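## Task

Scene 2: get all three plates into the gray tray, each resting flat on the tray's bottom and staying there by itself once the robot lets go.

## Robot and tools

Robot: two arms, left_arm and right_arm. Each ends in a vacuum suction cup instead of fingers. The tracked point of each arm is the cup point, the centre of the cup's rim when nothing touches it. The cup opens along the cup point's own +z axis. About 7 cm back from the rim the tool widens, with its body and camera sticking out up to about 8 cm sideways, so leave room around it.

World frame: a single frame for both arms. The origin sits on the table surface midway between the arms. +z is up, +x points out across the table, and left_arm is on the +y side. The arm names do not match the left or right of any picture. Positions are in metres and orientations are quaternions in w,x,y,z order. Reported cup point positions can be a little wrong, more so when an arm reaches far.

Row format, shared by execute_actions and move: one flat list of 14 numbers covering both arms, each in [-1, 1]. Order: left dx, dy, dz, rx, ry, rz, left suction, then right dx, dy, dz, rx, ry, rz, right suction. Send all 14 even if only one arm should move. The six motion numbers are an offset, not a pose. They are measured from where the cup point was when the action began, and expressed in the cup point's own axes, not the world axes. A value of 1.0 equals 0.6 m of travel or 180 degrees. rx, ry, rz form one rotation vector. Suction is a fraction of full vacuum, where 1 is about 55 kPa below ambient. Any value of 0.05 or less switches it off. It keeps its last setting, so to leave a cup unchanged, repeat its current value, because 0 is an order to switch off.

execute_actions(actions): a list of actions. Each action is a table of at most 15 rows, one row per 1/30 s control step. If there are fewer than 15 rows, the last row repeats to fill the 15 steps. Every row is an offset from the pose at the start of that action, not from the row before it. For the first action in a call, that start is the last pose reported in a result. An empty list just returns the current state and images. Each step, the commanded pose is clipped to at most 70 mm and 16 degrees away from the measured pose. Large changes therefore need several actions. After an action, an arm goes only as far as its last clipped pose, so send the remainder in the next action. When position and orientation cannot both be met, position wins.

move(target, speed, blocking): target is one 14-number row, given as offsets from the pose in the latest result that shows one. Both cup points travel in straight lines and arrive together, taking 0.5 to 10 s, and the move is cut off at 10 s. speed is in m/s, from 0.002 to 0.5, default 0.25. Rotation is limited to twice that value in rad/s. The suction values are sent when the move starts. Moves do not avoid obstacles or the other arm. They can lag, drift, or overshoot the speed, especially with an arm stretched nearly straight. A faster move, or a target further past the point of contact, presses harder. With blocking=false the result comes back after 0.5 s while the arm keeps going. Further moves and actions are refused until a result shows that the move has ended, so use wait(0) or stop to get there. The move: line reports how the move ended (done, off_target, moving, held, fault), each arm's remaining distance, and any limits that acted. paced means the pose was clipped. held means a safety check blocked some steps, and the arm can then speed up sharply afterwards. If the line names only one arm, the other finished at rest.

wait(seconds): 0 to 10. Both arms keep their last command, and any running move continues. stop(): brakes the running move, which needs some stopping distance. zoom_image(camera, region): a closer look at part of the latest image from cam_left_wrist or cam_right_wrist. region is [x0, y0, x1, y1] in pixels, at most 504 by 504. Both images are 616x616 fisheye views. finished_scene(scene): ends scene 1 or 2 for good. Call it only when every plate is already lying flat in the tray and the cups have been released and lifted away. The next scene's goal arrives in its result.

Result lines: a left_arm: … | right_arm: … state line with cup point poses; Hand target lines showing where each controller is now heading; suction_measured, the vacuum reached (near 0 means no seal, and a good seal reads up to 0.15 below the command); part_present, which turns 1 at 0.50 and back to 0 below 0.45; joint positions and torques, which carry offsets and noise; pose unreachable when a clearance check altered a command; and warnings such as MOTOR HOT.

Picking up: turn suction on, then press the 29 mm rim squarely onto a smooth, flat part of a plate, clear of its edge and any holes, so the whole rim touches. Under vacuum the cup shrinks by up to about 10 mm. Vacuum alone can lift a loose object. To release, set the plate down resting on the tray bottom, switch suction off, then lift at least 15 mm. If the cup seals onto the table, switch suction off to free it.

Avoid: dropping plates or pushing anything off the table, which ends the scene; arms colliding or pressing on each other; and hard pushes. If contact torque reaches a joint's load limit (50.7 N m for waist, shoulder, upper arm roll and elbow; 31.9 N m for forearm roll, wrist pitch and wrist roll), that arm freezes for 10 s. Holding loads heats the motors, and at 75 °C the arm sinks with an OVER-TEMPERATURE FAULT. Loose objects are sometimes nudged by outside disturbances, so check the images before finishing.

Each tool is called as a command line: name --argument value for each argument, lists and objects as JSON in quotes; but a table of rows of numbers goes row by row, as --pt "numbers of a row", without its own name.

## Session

execute_actions --actions '[]'

Scene clock: 0.00 s.
left_arm: end_effector_position=(+0.4847, +0.3322, +0.2070) suction_measured=0.01 part_present=0 end_effector_quat_wxyz=(-0.001, -0.285, +0.958, +0.000) | right_arm: end_effector_position=(+0.4078, -0.4269, +0.2076) suction_measured=0.00 part_present=0 end_effector_quat_wxyz=(+0.001, +0.323, +0.947, +0.000)
Joint positions: left_arm=[-0.054  0.433 -0.002  1.656  0.001  1.055 -2.672] | right_arm=[-0.053  0.433 -0.003  1.654  0.002  1.052  2.561]
Joint velocities: left_arm=[-0.001  0.001 -0.     0.     0.001  0.     0.   ] | right_arm=[-0.     0.     0.001  0.002  0.    -0.    -0.001]
Joint torques (N m, as the joint torque sensors report them, + toward a larger angle): no reading
Hand target (left_arm): +0.485, +0.332, +0.207; -0.001, -0.285, +0.958, +0.000
Hand target (right_arm): +0.408, -0.427, +0.208; +0.001, +0.323, +0.947, +0.000
camera_calibration (this result's frames):
cam_left_wrist: T_world_to_cam=[[0.577266, -0.81652, 0.00767985, -0.0120345], [-0.764908, -0.537438, 0.355071, 0.483258], [-0.285795, -0.210845, -0.934808, 0.506024], [0, 0, 0, 1]] pos_world=[0.521214, 0.356587, 0.301537]
cam_right_wrist: T_world_to_cam=[[-0.631362, -0.775344, 0.0149434, -0.0669443], [-0.732545, 0.602613, 0.3166, 0.507388], [-0.254479, 0.188943, -0.948441, 0.483138], [0, 0, 0, 1]] pos_world=[0.452367, -0.448949, 0.298589]

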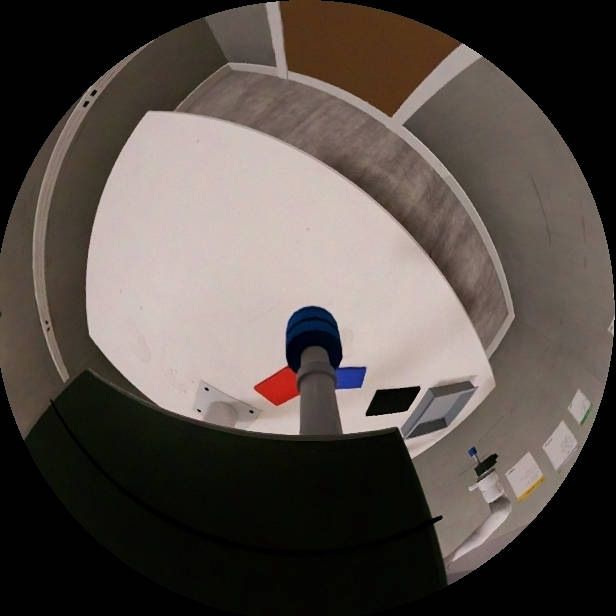

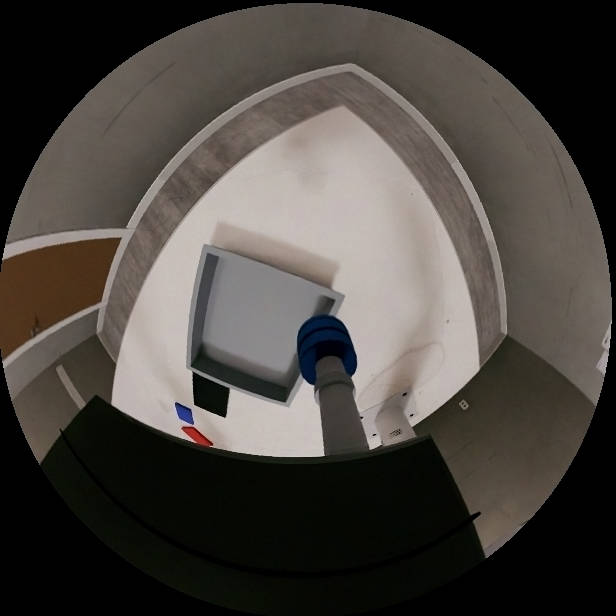

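move --target '[0.404,0.081,0.19,0,0,0,0,0.453,0.445,0.19,0,0,0,0]' --speed 0.4

Scene clock: 5.50 s.
left_arm: end_effector_position=(+0.2550, +0.2411, +0.0932) suction_measured=0.01 part_present=0 end_effector_quat_wxyz=(-0.001, -0.286, +0.958, +0.001) | right_arm: end_effector_position=(+0.3555, -0.0484, +0.0937) suction_measured=0.00 part_present=0 end_effector_quat_wxyz=(+0.000, +0.323, +0.946, +0.001)
Joint positions: left_arm=[ 0.226  0.275  0.02   2.494 -0.015  0.376 -2.356] | right_arm=[-0.801  0.701 -0.095  1.595  0.081  0.846  1.69 ]
Joint velocities: left_arm=[ 0.006  0.004  0.003  0.    -0.001 -0.001  0.003] | right_arm=[-0.004  0.003 -0.001  0.002  0.002  0.    -0.001]
Joint torques (N m, as the joint torque sensors report them, + toward a larger angle): left_arm=[ 0.23 -8.1   0.41 -2.59 -0.19  0.26  0.26] | right_arm=[  0.38 -17.81  -0.52  -5.54   0.04   0.05  -0.1 ]
Hand target (left_arm): +0.255, +0.241, +0.093; -0.001, -0.285, +0.958, +0.001
Hand target (right_arm): +0.355, -0.048, +0.094; +0.000, +0.323, +0.946, +0.001
Off the commanded pose (left_arm): 0.001 m, 0 deg.
Off the commanded pose (right_arm): 0.001 m, 0 deg.
move: done
camera_calibration (this result's frames):
cam_left_wrist: T_world_to_cam=[[0.578102, -0.815934, 0.00704722, 0.0467821], [-0.764423, -0.538545, 0.35444, 0.299276], [-0.285404, -0.21029, -0.935052, 0.314599], [0, 0, 0, 1]] pos_world=[0.291516, 0.265501, 0.187761]
cam_right_wrist: T_world_to_cam=[[-0.631781, -0.775036, 0.0130968, 0.195554], [-0.732015, 0.602098, 0.318798, 0.276662], [-0.254966, 0.191824, -0.947732, 0.290494], [0, 0, 0, 1]] pos_world=[0.400134, -0.0707396, 0.18455]

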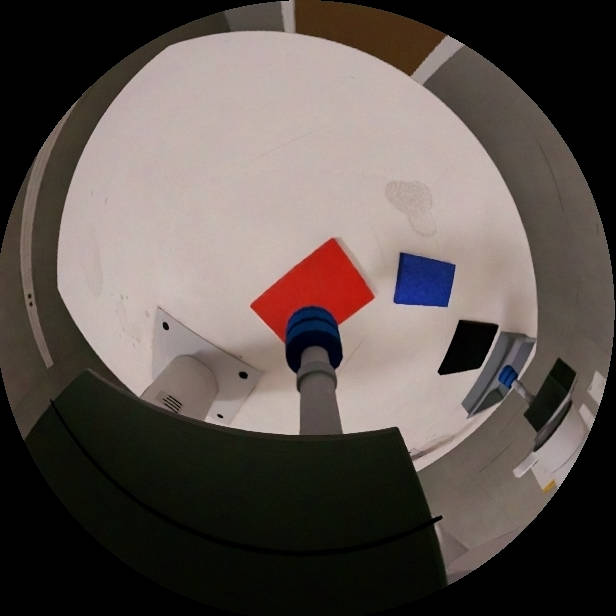

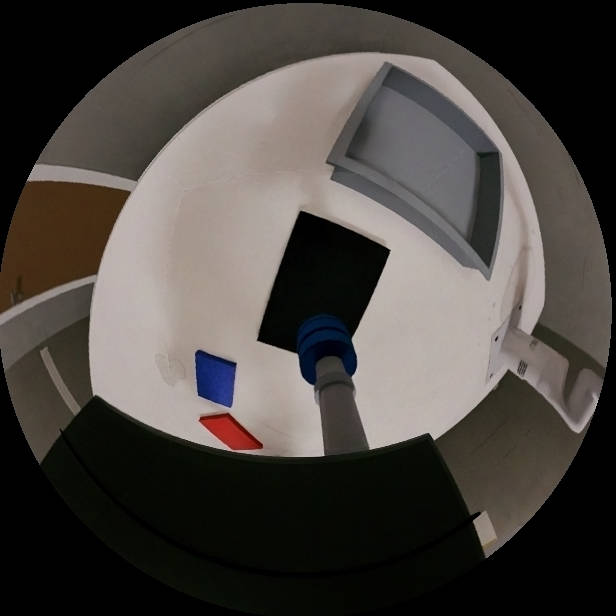

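move --target '[0.008,-0.004,0.12,0,0,0,0,-0.008,0,0.12,0,0,0,0]'

move --target '[0,0,0.025,0,0,0,1,0,0,0.023,0,0,0,1]' --speed 0.03

Scene clock: 8.97 s.
left_arm: end_effector_position=(+0.2525, +0.2367, +0.0213) suction_measured=0.01 part_present=0 end_effector_quat_wxyz=(-0.001, -0.286, +0.958, +0.001) | right_arm: end_effector_position=(+0.3593, -0.0512, +0.0216) suction_measured=0.00 part_present=0 end_effector_quat_wxyz=(+0.000, +0.323, +0.946, +0.002)
Joint positions: left_arm=[ 0.265  0.567 -0.002  2.57  -0.018  0.006 -2.332] | right_arm=[-0.798  0.827 -0.085  1.633  0.098  0.683  1.686]
Joint velocities: left_arm=[ 0.     0.008 -0.    -0.     0.001 -0.001  0.   ] | right_arm=[-0.     0.001 -0.001 -0.001  0.    -0.    -0.001]
Joint torques (N m, as the joint torque sensors report them, + toward a larger angle): left_arm=[ 0.5  -9.86  0.51  0.02 -0.28  0.1   0.17] | right_arm=[  0.31 -18.47  -0.47  -4.73  -0.04   0.1   -0.18]
Hand target (left_arm): +0.252, +0.237, +0.021; -0.001, -0.286, +0.958, +0.001
Hand target (right_arm): +0.359, -0.051, +0.022; +0.000, +0.323, +0.946, +0.001
Off the commanded pose (left_arm): 0.000 m, 0 deg.
Off the commanded pose (right_arm): 0.000 m, 0 deg.
move: done
camera_calibration (this result's frames):
cam_left_wrist: T_world_to_cam=[[0.578058, -0.815965, 0.00709741, 0.0451405], [-0.764804, -0.53874, 0.353318, 0.320619], [-0.284471, -0.209666, -0.935477, 0.245392], [0, 0, 0, 1]] pos_world=[0.288924, 0.261014, 0.115957]
cam_right_wrist: T_world_to_cam=[[-0.631822, -0.775006, 0.0128824, 0.196751], [-0.731913, 0.601997, 0.319224, 0.304003], [-0.255156, 0.192264, -0.947592, 0.223808], [0, 0, 0, 1]] pos_world=[0.403921, -0.0735559, 0.112499]

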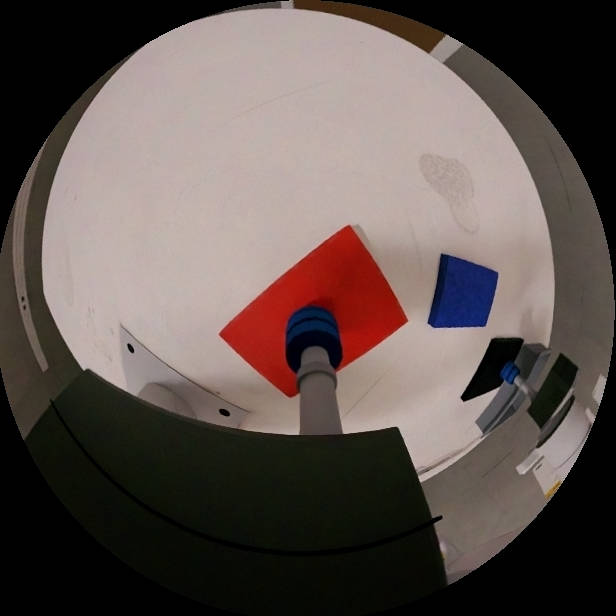

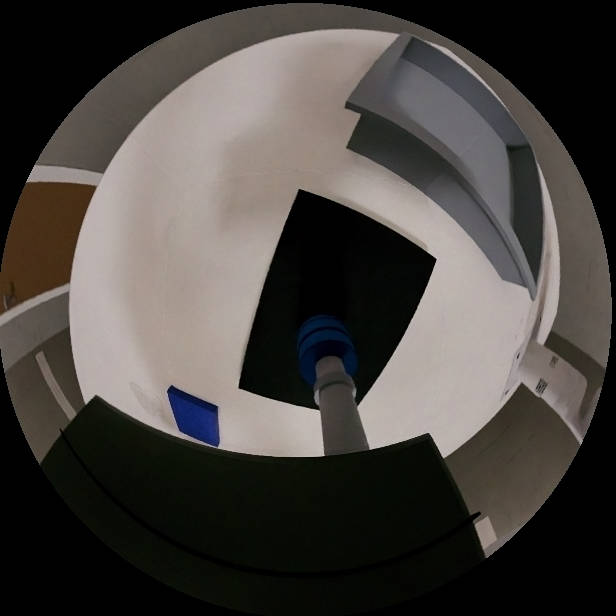

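Scene clock: 9.73 s.
left_arm: end_effector_position=(+0.2527, +0.2367, +0.0064) suction_measured=0.41 part_present=0 end_effector_quat_wxyz=(-0.000, -0.286, +0.958, +0.001) | right_arm: end_effector_position=(+0.3590, -0.0514, +0.0074) suction_measured=0.46 part_present=0 end_effector_quat_wxyz=(-0.000, +0.323, +0.946, +0.001)
Joint positions: left_arm=[ 0.267  0.633 -0.004  2.577 -0.019 -0.067 -2.332] | right_arm=[-0.8    0.853 -0.083  1.637  0.1    0.653  1.683]
Joint velocities: left_arm=[-0.     0.008 -0.001  0.    -0.001 -0.001  0.   ] | right_arm=[-0.001  0.003  0.     0.002 -0.001 -0.001  0.001]
Joint torques (N m, as the joint torque sensors report them, + toward a larger angle): left_arm=[  0.36 -10.49   0.51   0.65  -0.32   0.2    0.09] | right_arm=[  0.24 -19.68  -0.53  -4.81   0.08   0.11  -0.18]
Hand target (left_arm): +0.253, +0.237, +0.006; -0.001, -0.286, +0.958, +0.001
Hand target (right_arm): +0.359, -0.051, +0.008; +0.000, +0.323, +0.946, +0.002
Off the commanded pose (left_arm): 0.000 m, 0 deg.
Off the commanded pose (right_arm): 0.001 m, 0 deg.
move: done
camera_calibration (this result's frames):
cam_left_wrist: T_world_to_cam=[[0.57802, -0.815989, 0.00738271, 0.045173], [-0.765024, -0.538726, 0.352863, 0.326077], [-0.283955, -0.20961, -0.935646, 0.231372], [0, 0, 0, 1]] pos_world=[0.289046, 0.261025, 0.101088]
cam_right_wrist: T_world_to_cam=[[-0.631838, -0.774977, 0.0138479, 0.196567], [-0.731628, 0.602204, 0.319484, 0.308365], [-0.255932, 0.191731, -0.94749, 0.210565], [0, 0, 0, 1]] pos_world=[0.403698, -0.0737354, 0.0982683]

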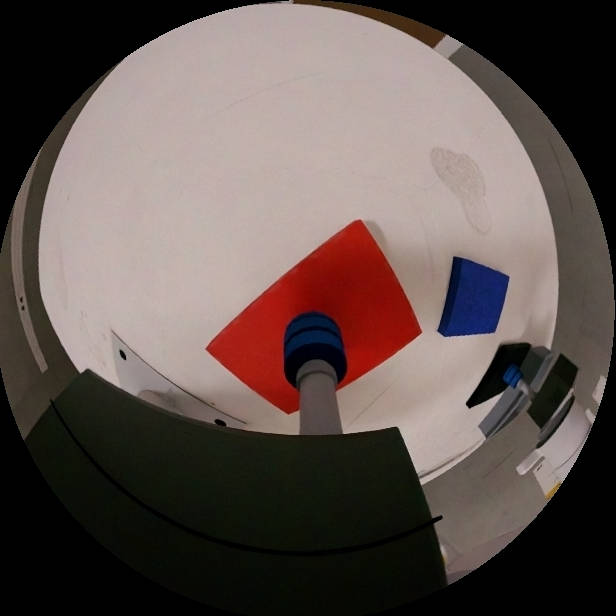

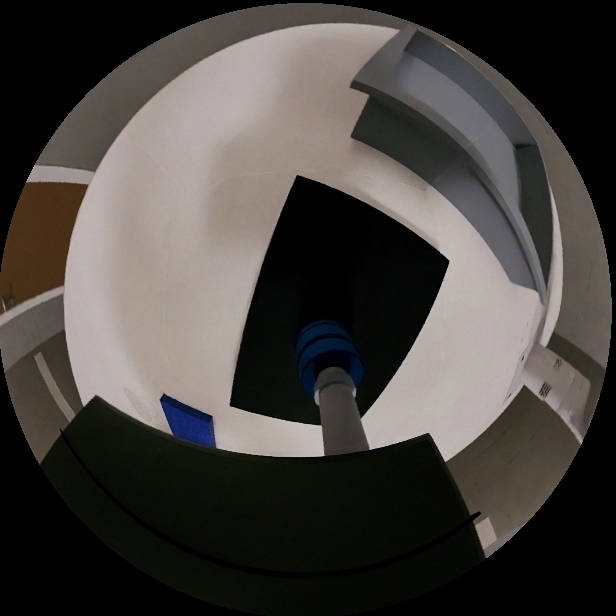

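move --target '[0,0,-0.13,0,0,0,1,0,0,-0.13,0,0,0,1]' --speed 0.15

move --target '[0.108,-0.4,0,0,0,-0.257,1,-0.402,-0.298,0,0,0,-0.5,1]' --speed 0.4

Scene clock: 14.37 s.
left_arm: end_effector_position=(+0.2524, +0.2365, +0.0843) suction_measured=0.98 part_present=1 end_effector_quat_wxyz=(-0.001, -0.286, +0.958, +0.001) | right_arm: end_effector_position=(+0.3591, -0.0515, +0.0855) suction_measured=0.98 part_present=1 end_effector_quat_wxyz=(+0.000, +0.323, +0.946, +0.001)
Joint positions: left_arm=[ 0.252  0.306  0.015  2.51  -0.015  0.328 -2.335] | right_arm=[-0.792  0.717 -0.095  1.598  0.083  0.829  1.697]
Joint velocities: left_arm=[ 0.    -0.009  0.001 -0.     0.     0.    -0.   ] | right_arm=[ 0.001 -0.001 -0.002 -0.001  0.001 -0.001 -0.002]
Joint torques (N m, as the joint torque sensors report them, + toward a larger angle): left_arm=[ 0.55 -8.38  0.46 -2.37 -0.29  0.18  0.14] | right_arm=[  0.38 -18.59  -0.53  -6.08   0.03   0.03  -0.2 ]
Hand target (left_arm): +0.253, +0.237, +0.084; -0.001, -0.286, +0.958, +0.001
Hand target (right_arm): +0.359, -0.052, +0.086; +0.000, +0.323, +0.946, +0.001
Off the commanded pose (left_arm): 0.000 m, 0 deg.
Off the commanded pose (right_arm): 0.000 m, 0 deg.
move: done
camera_calibration (this result's frames):
cam_left_wrist: T_world_to_cam=[[0.57816, -0.815891, 0.0073482, 0.0445282], [-0.764584, -0.538615, 0.353985, 0.29807], [-0.284855, -0.210278, -0.935222, 0.304462], [0, 0, 0, 1]] pos_world=[0.288883, 0.260896, 0.1789]
cam_right_wrist: T_world_to_cam=[[-0.631777, -0.775023, 0.0140436, 0.19542], [-0.731767, 0.602296, 0.318994, 0.283683], [-0.255686, 0.191256, -0.947653, 0.284465], [0, 0, 0, 1]] pos_world=[0.403785, -0.0738121, 0.176337]

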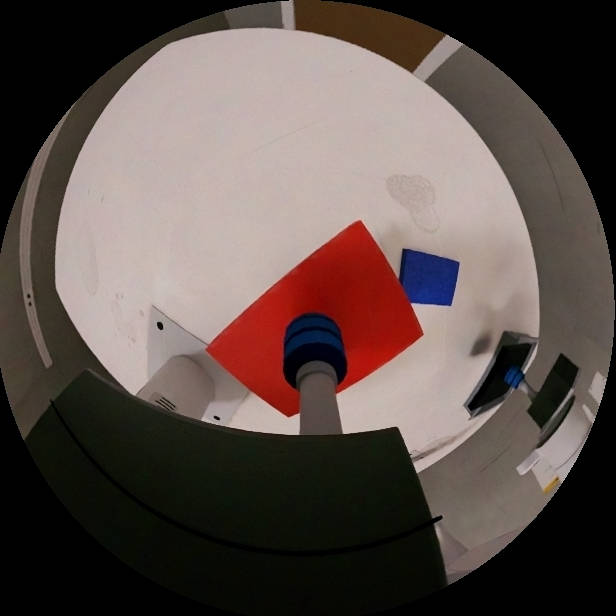

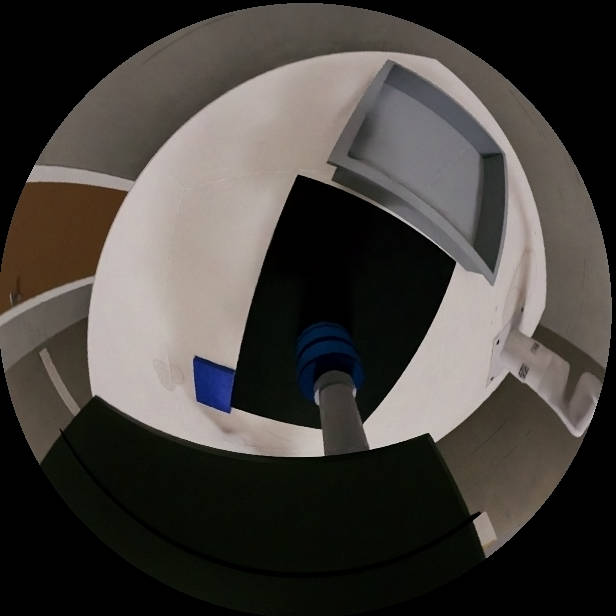

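Scene clock: 16.80 s.
left_arm: end_effector_position=(+0.3296, +0.0004, +0.0844) suction_measured=0.99 part_present=1 end_effector_quat_wxyz=(+0.000, -0.639, +0.769, +0.001) | right_arm: end_effector_position=(+0.4414, -0.3406, +0.0860) suction_measured=0.98 part_present=1 end_effector_quat_wxyz=(+0.002, -0.441, +0.897, -0.000)
Joint positions: left_arm=[ 0.95   0.591 -0.209  1.889  0.183  0.682 -1.175] | right_arm=[ 0.086  0.72  -0.512  1.688  0.444  0.848  3.571]
Joint velocities: left_arm=[ 0.004  0.004  0.001 -0.001 -0.003  0.     0.002] | right_arm=[ 0.012  0.003  0.005 -0.001 -0.004 -0.001  0.002]
Joint torques (N m, as the joint torque sensors report them, + toward a larger angle): left_arm=[  0.52 -15.44  -0.2   -4.85  -0.2    0.2    0.13] | right_arm=[  0.43 -17.72  -2.96  -5.75   0.02   0.11  -0.25]
Hand target (left_arm): +0.329, +0.000, +0.084; +0.000, -0.639, +0.769, +0.001
Hand target (right_arm): +0.441, -0.341, +0.086; +0.001, -0.441, +0.898, -0.000
Off the commanded pose (left_arm): 0.001 m, 0 deg.
Off the commanded pose (right_arm): 0.001 m, 0 deg.
move: done
camera_calibration (this result's frames):
cam_left_wrist: T_world_to_cam=[[0.989214, -0.146246, 0.00828343, -0.328565], [-0.139802, -0.925717, 0.35143, 0.0242532], [-0.0437272, -0.348797, -0.936178, 0.1976], [0, 0, 0, 1]] pos_world=[0.337052, 0.0433224, 0.179187]
cam_right_wrist: T_world_to_cam=[[0.775291, -0.631361, 0.0175307, -0.548985], [-0.603397, -0.732179, 0.315952, 0.00694686], [-0.186644, -0.255533, -0.948613, 0.178731], [0, 0, 0, 1]] pos_world=[0.463174, -0.29585, 0.176975]

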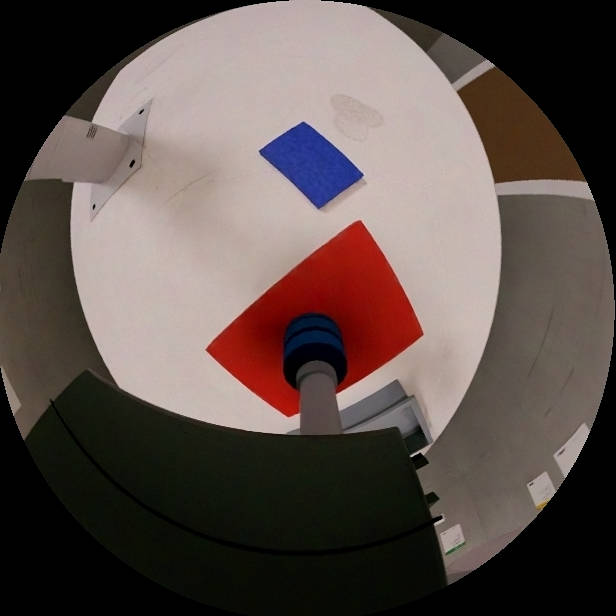

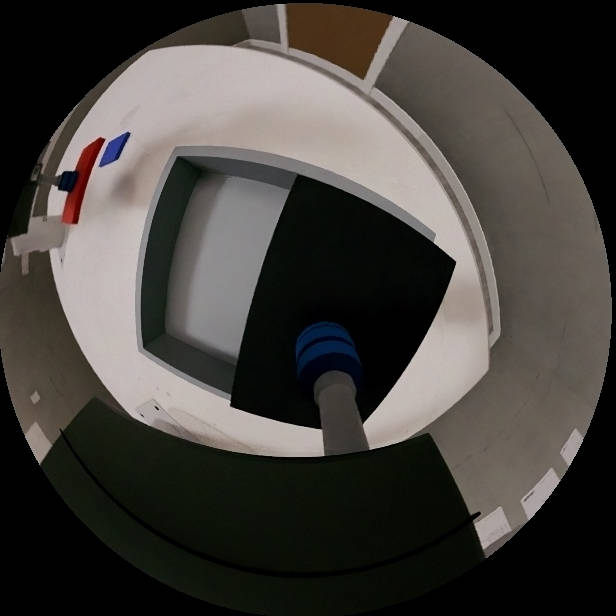

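move --target '[0,0,0,0,0,0,1,0,0,0.05,0,0,0,1]' --speed 0.07

Scene clock: 18.97 s.
left_arm: end_effector_position=(+0.3296, +0.0004, +0.0844) suction_measured=0.98 part_present=1 end_effector_quat_wxyz=(+0.000, -0.639, +0.769, +0.001) | right_arm: end_effector_position=(+0.4414, -0.3406, +0.0561) suction_measured=0.99 part_present=1 end_effector_quat_wxyz=(+0.002, -0.441, +0.897, -0.000)
Joint positions: left_arm=[ 0.95   0.591 -0.209  1.889  0.183  0.682 -1.175] | right_arm=[ 0.069  0.77  -0.485  1.709  0.478  0.779  3.544]
Joint velocities: left_arm=[-0.    -0.001  0.001 -0.     0.001 -0.     0.   ] | right_arm=[-0.001  0.003  0.    -0.001  0.001 -0.    -0.001]
Joint torques (N m, as the joint torque sensors report them, + toward a larger angle): left_arm=[  0.44 -15.15  -0.24  -4.82  -0.24   0.24   0.07] | right_arm=[  0.33 -18.07  -2.84  -5.02   0.01   0.19  -0.17]
Hand target (left_arm): +0.330, +0.000, +0.084; +0.000, -0.639, +0.769, +0.001
Hand target (right_arm): +0.441, -0.341, +0.056; +0.002, -0.441, +0.897, -0.000
Off the commanded pose (left_arm): 0.000 m, 0 deg.
Off the commanded pose (right_arm): 0.000 m, 0 deg.
move: done
camera_calibration (this result's frames):
cam_left_wrist: T_world_to_cam=[[0.989213, -0.146251, 0.00827893, -0.328563], [-0.139804, -0.925719, 0.351425, 0.0242553], [-0.0437321, -0.348791, -0.93618, 0.1976], [0, 0, 0, 1]] pos_world=[0.337051, 0.0433221, 0.179185]
cam_right_wrist: T_world_to_cam=[[0.775162, -0.631516, 0.0176644, -0.548564], [-0.603626, -0.732097, 0.315705, 0.0165521], [-0.186441, -0.255385, -0.948693, 0.150336], [0, 0, 0, 1]] pos_world=[0.463245, -0.295916, 0.147087]

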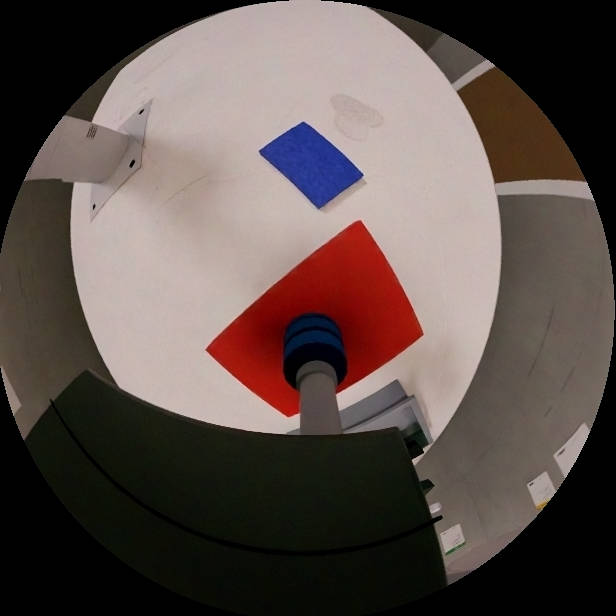

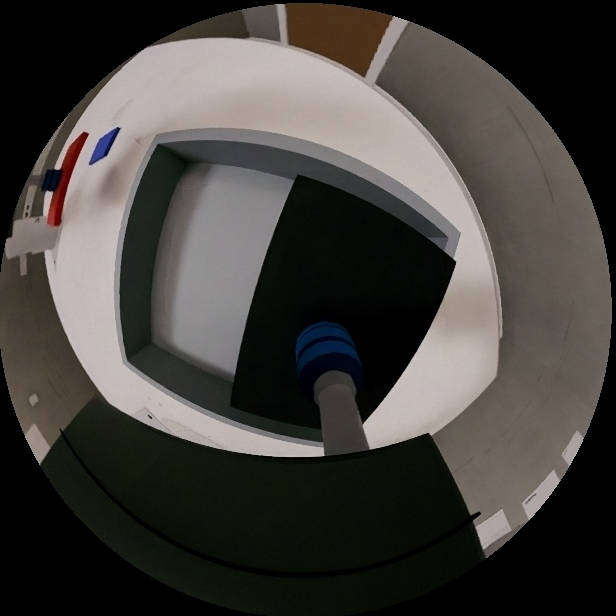

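execute_actions --actions '[[[0,0,0,0,0,0,1,-0.003,0.008,0,0,0,0,1]],[[0,0,0,0,0,0,1,0,0,0.025,0,0,0,1]]]'

Scene clock: 21.53 s.
left_arm: end_effector_position=(+0.3296, +0.0004, +0.0844) suction_measured=0.99 part_present=1 end_effector_quat_wxyz=(+0.000, -0.639, +0.769, +0.001) | right_arm: end_effector_position=(+0.4388, -0.3363, +0.0411) suction_measured=0.99 part_present=1 end_effector_quat_wxyz=(+0.002, -0.441, +0.897, -0.000)
Joint positions: left_arm=[ 0.95   0.591 -0.209  1.889  0.183  0.682 -1.175] | right_arm=[ 0.051  0.792 -0.469  1.726  0.496  0.74   3.518]
Joint velocities: left_arm=[-0.001 -0.001 -0.    -0.001 -0.001  0.     0.   ] | right_arm=[ 0.     0.001 -0.    -0.002  0.001 -0.    -0.001]
Joint torques (N m, as the joint torque sensors report them, + toward a larger angle): left_arm=[  0.53 -15.16  -0.29  -4.84  -0.26   0.31   0.2 ] | right_arm=[  0.31 -17.89  -2.84  -4.66  -0.17   0.    -0.22]
Hand target (left_arm): +0.330, +0.000, +0.084; +0.000, -0.639, +0.769, +0.001
Hand target (right_arm): +0.439, -0.336, +0.041; +0.002, -0.441, +0.897, -0.000
Off the commanded pose (left_arm): 0.000 m, 0 deg.
Off the commanded pose (right_arm): 0.000 m, 0 deg.
camera_calibration (this result's frames):
cam_left_wrist: T_world_to_cam=[[0.989213, -0.146253, 0.00827363, -0.328562], [-0.139805, -0.925721, 0.351419, 0.024258], [-0.0437368, -0.348785, -0.936182, 0.1976], [0, 0, 0, 1]] pos_world=[0.337051, 0.0433231, 0.179183]
cam_right_wrist: T_world_to_cam=[[0.775096, -0.631597, 0.017641, -0.543479], [-0.603721, -0.732072, 0.315582, 0.0229102], [-0.186406, -0.255257, -0.948734, 0.136767], [0, 0, 0, 1]] pos_world=[0.460574, -0.291577, 0.132113]

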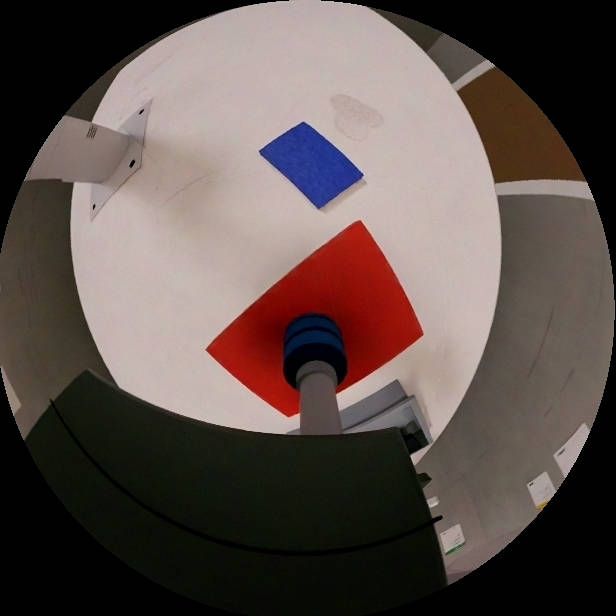

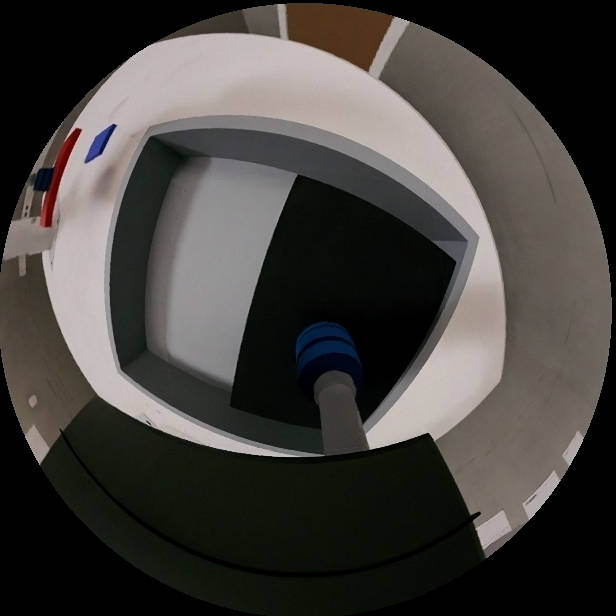

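move --target '[0,0,0,0,0,0,1,0,0,0.056,0,0,0,1]' --speed 0.04

execute_actions --actions '[[[0,0,0,0,0,0,1,0,0,0,0,0,0,0]],[[0,0,0,0,0,0,1,0,0,-0.11,0,0,0,0]]]'

move --target '[0.408,-0.105,0.02,0,0,0,1,0.52,-0.17,-0.1,0,0,0,0]' --speed 0.3

Scene clock: 26.40 s.
left_arm: end_effector_position=(+0.3296, +0.0004, +0.0844) suction_measured=0.99 part_present=1 end_effector_quat_wxyz=(+0.000, -0.639, +0.769, +0.001) | right_arm: end_effector_position=(+0.4389, -0.3363, +0.0076) suction_measured=0.99 part_present=1 end_effector_quat_wxyz=(+0.002, -0.441, +0.898, -0.000)
Joint positions: left_arm=[ 0.95   0.591 -0.209  1.889  0.183  0.682 -1.175] | right_arm=[ 0.028  0.852 -0.433  1.738  0.534  0.667  3.488]
Joint velocities: left_arm=[ 0.001 -0.003 -0.001 -0.    -0.     0.    -0.   ] | right_arm=[-0.001  0.003 -0.001  0.     0.001 -0.001 -0.   ]
Joint torques (N m, as the joint torque sensors report them, + toward a larger angle): left_arm=[  0.55 -15.14  -0.3   -4.81  -0.27   0.22   0.17] | right_arm=[  0.57 -18.37  -2.83  -4.27   0.07   0.07  -0.2 ]
Hand target (left_arm): +0.330, +0.000, +0.084; +0.000, -0.639, +0.769, +0.001
Hand target (right_arm): +0.439, -0.336, +0.007; +0.002, -0.441, +0.897, -0.000
Off the commanded pose (left_arm): 0.000 m, 0 deg.
Off the commanded pose (right_arm): 0.000 m, 0 deg.
move: done
camera_calibration (this result's frames):
cam_left_wrist: T_world_to_cam=[[0.989213, -0.146253, 0.00827097, -0.328561], [-0.139805, -0.925722, 0.351416, 0.0242594], [-0.0437391, -0.348781, -0.936183, 0.1976], [0, 0, 0, 1]] pos_world=[0.337051, 0.0433236, 0.179182]
cam_right_wrist: T_world_to_cam=[[0.774958, -0.631764, 0.0177324, -0.54299], [-0.60395, -0.731987, 0.31534, 0.033642], [-0.186241, -0.255085, -0.948813, 0.104964], [0, 0, 0, 1]] pos_world=[0.46066, -0.291641, 0.0986107]

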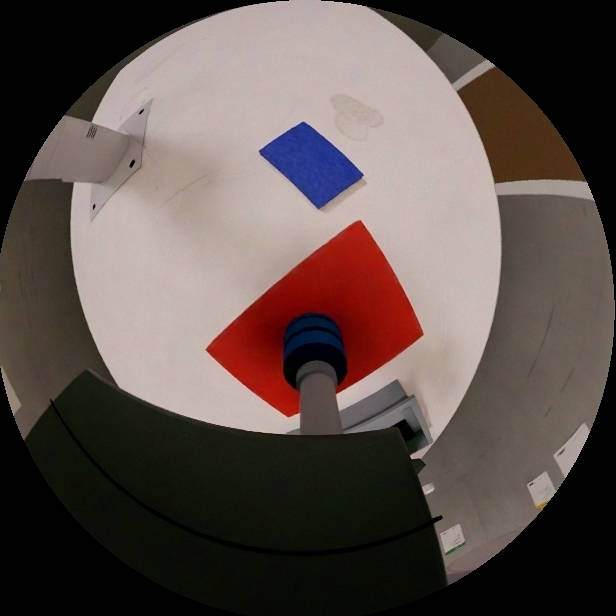

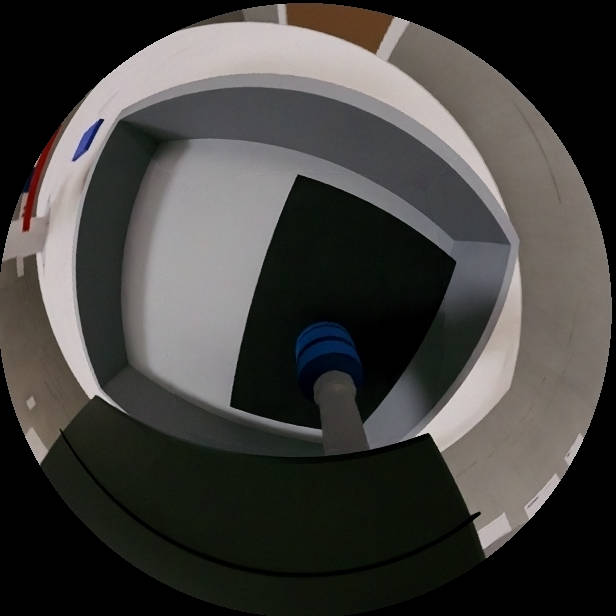

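Scene clock: 27.40 s.
left_arm: end_effector_position=(+0.3296, +0.0004, +0.0844) suction_measured=0.99 part_present=1 end_effector_quat_wxyz=(+0.000, -0.639, +0.769, +0.001) | right_arm: end_effector_position=(+0.4388, -0.3359, +0.0743) suction_measured=0.00 part_present=0 end_effector_quat_wxyz=(+0.002, -0.441, +0.897, -0.000)
Joint positions: left_arm=[ 0.95   0.591 -0.209  1.889  0.183  0.682 -1.175] | right_arm=[ 0.066  0.733 -0.494  1.707  0.452  0.813  3.554]
Joint velocities: left_arm=[-0.     0.002 -0.     0.     0.    -0.    -0.   ] | right_arm=[ 0.007 -0.014  0.002  0.    -0.001  0.002  0.   ]
Joint torques (N m, as the joint torque sensors report them, + toward a larger angle): left_arm=[  0.59 -15.15  -0.24  -4.79  -0.23   0.23   0.22] | right_arm=[  0.58 -16.68  -2.79  -4.71   0.14   0.18  -0.25]
Hand target (left_arm): +0.330, +0.000, +0.084; +0.000, -0.639, +0.769, +0.001
Hand target (right_arm): +0.439, -0.336, +0.075; +0.003, -0.441, +0.898, -0.001
Off the commanded pose (left_arm): 0.000 m, 0 deg.
Off the commanded pose (right_arm): 0.001 m, 0 deg.
camera_calibration (this result's frames):
cam_left_wrist: T_world_to_cam=[[0.989212, -0.146255, 0.00826568, -0.32856], [-0.139805, -0.925724, 0.35141, 0.024262], [-0.0437437, -0.348775, -0.936185, 0.197601], [0, 0, 0, 1]] pos_world=[0.337051, 0.0433244, 0.179181]
cam_right_wrist: T_world_to_cam=[[0.775573, -0.630988, 0.0184699, -0.543951], [-0.603389, -0.732418, 0.315412, 0.0124709], [-0.185494, -0.25577, -0.948775, 0.167812], [0, 0, 0, 1]] pos_world=[0.460526, -0.291171, 0.165329]

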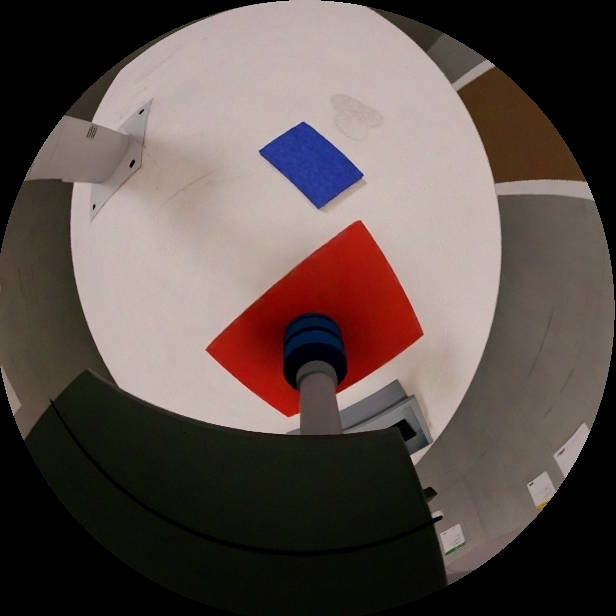

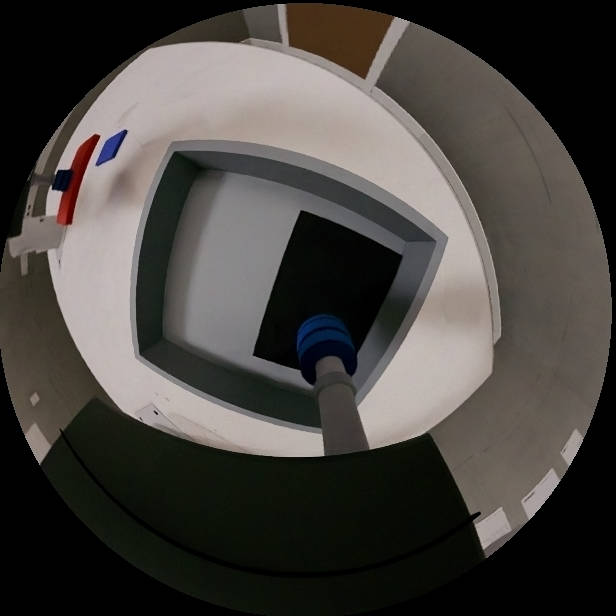

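Scene clock: 29.07 s.
left_arm: end_effector_position=(+0.3463, -0.2520, +0.0731) suction_measured=1.00 part_present=1 end_effector_quat_wxyz=(+0.001, -0.639, +0.769, +0.000) | right_arm: end_effector_position=(+0.3292, -0.6463, +0.1346) suction_measured=0.00 part_present=0 end_effector_quat_wxyz=(+0.001, -0.442, +0.897, -0.002)
Joint positions: left_arm=[ 1.155  1.011 -0.185  0.997  0.17   1.148 -0.822] | right_arm=[ 0.81   0.605 -0.527  1.709  0.367  0.922  4.327]
Joint velocities: left_arm=[-0.001  0.012 -0.    -0.005  0.001  0.002  0.   ] | right_arm=[ 0.004  0.001  0.003 -0.001 -0.002 -0.001  0.003]
Joint torques (N m, as the joint torque sensors report them, + toward a larger angle): left_arm=[  0.46 -23.02  -0.12  -7.14  -0.2    0.29   0.2 ] | right_arm=[  0.6  -15.68  -2.11  -5.5    0.     0.34  -0.09]
Hand target (left_arm): +0.346, -0.252, +0.072; +0.001, -0.639, +0.769, +0.001
Hand target (right_arm): +0.329, -0.646, +0.135; +0.001, -0.441, +0.897, -0.002
Off the commanded pose (left_arm): 0.001 m, 0 deg.
Off the commanded pose (right_arm): 0.001 m, 0 deg.
move: done
camera_calibration (this result's frames):
cam_left_wrist: T_world_to_cam=[[0.989075, -0.147095, 0.00971393, -0.382227], [-0.141095, -0.925517, 0.351441, -0.202494], [-0.0427049, -0.348972, -0.93616, 0.099289], [0, 0, 0, 1]] pos_world=[0.35372, -0.208986, 0.167828]
cam_right_wrist: T_world_to_cam=[[0.775976, -0.630432, 0.0204092, -0.655982], [-0.602964, -0.731891, 0.317442, -0.300089], [-0.185188, -0.258634, -0.948058, 0.123222], [0, 0, 0, 1]] pos_world=[0.350902, -0.601315, 0.22547]

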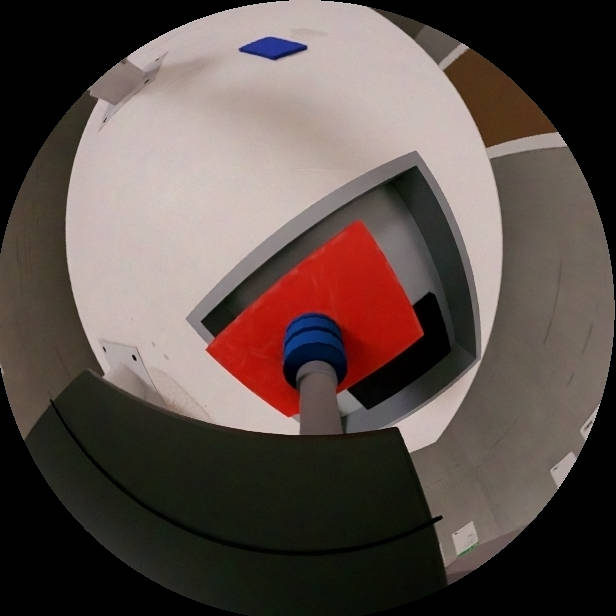

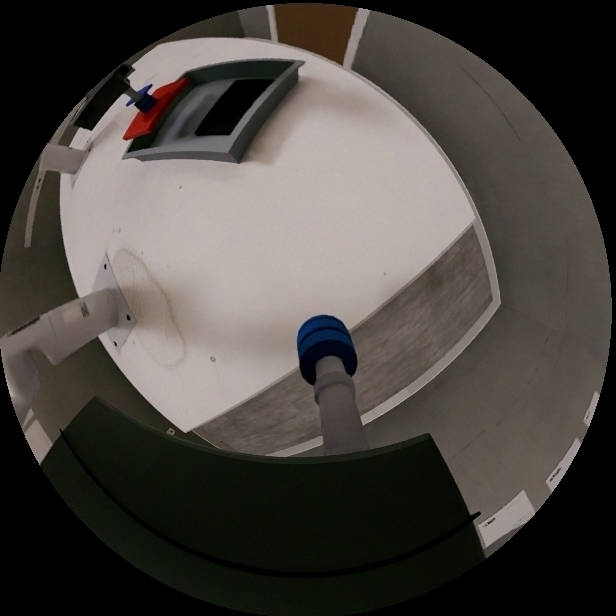

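move --target '[0.005,0.006,0.08,0,0,0,1,0,0,0,0,0,0,0]' --speed 0.08

Scene clock: 31.53 s.
left_arm: end_effector_position=(+0.3424, -0.2543, +0.0252) suction_measured=0.98 part_present=1 end_effector_quat_wxyz=(+0.001, -0.639, +0.769, +0.000) | right_arm: end_effector_position=(+0.3292, -0.6463, +0.1346) suction_measured=0.00 part_present=0 end_effector_quat_wxyz=(+0.001, -0.442, +0.897, -0.002)
Joint positions: left_arm=[ 1.162  1.073 -0.18   1.025  0.18   1.058 -0.822] | right_arm=[ 0.81   0.605 -0.527  1.709  0.367  0.922  4.327]
Joint velocities: left_arm=[-0.     0.001  0.001 -0.     0.    -0.    -0.   ] | right_arm=[ 0.001 -0.     0.001 -0.002  0.     0.    -0.001]
Joint torques (N m, as the joint torque sensors report them, + toward a larger angle): left_arm=[  0.62 -23.24  -0.3   -6.77  -0.23   0.27   0.14] | right_arm=[  0.23 -15.52  -2.31  -5.48   0.08   0.06  -0.21]
Hand target (left_arm): +0.342, -0.254, +0.025; +0.001, -0.639, +0.769, +0.000
Hand target (right_arm): +0.329, -0.646, +0.135; +0.001, -0.442, +0.897, -0.002
Off the commanded pose (left_arm): 0.000 m, 0 deg.
Off the commanded pose (right_arm): 0.000 m, 0 deg.
move: done
camera_calibration (this result's frames):
cam_left_wrist: T_world_to_cam=[[0.98907, -0.147116, 0.00989066, -0.378173], [-0.141171, -0.925467, 0.351543, -0.188355], [-0.042564, -0.349097, -0.93612, 0.0534107], [0, 0, 0, 1]] pos_world=[0.349723, -0.211306, 0.119954]
cam_right_wrist: T_world_to_cam=[[0.775975, -0.630434, 0.0204103, -0.655983], [-0.602967, -0.731889, 0.317441, -0.300088], [-0.185188, -0.258633, -0.948058, 0.123221], [0, 0, 0, 1]] pos_world=[0.350903, -0.601316, 0.22547]

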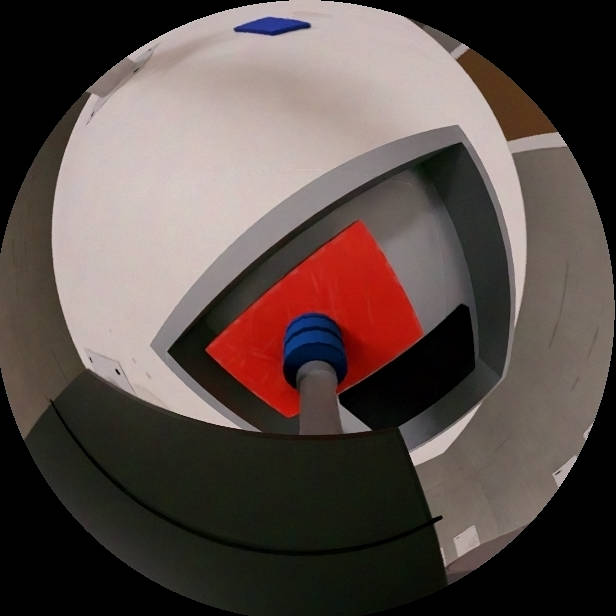

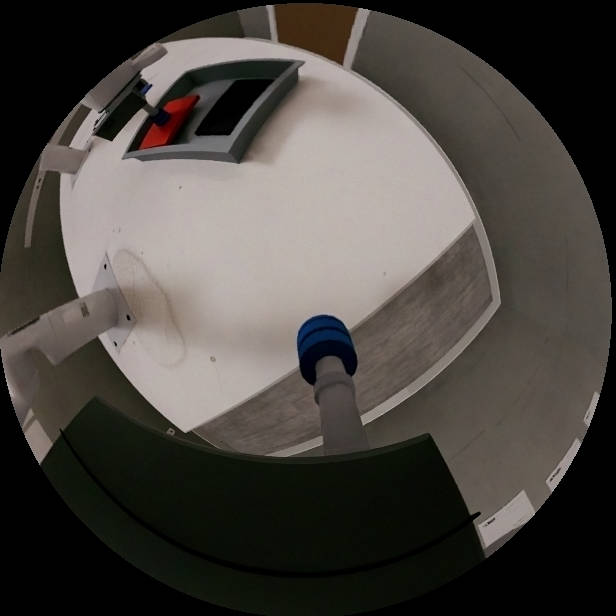

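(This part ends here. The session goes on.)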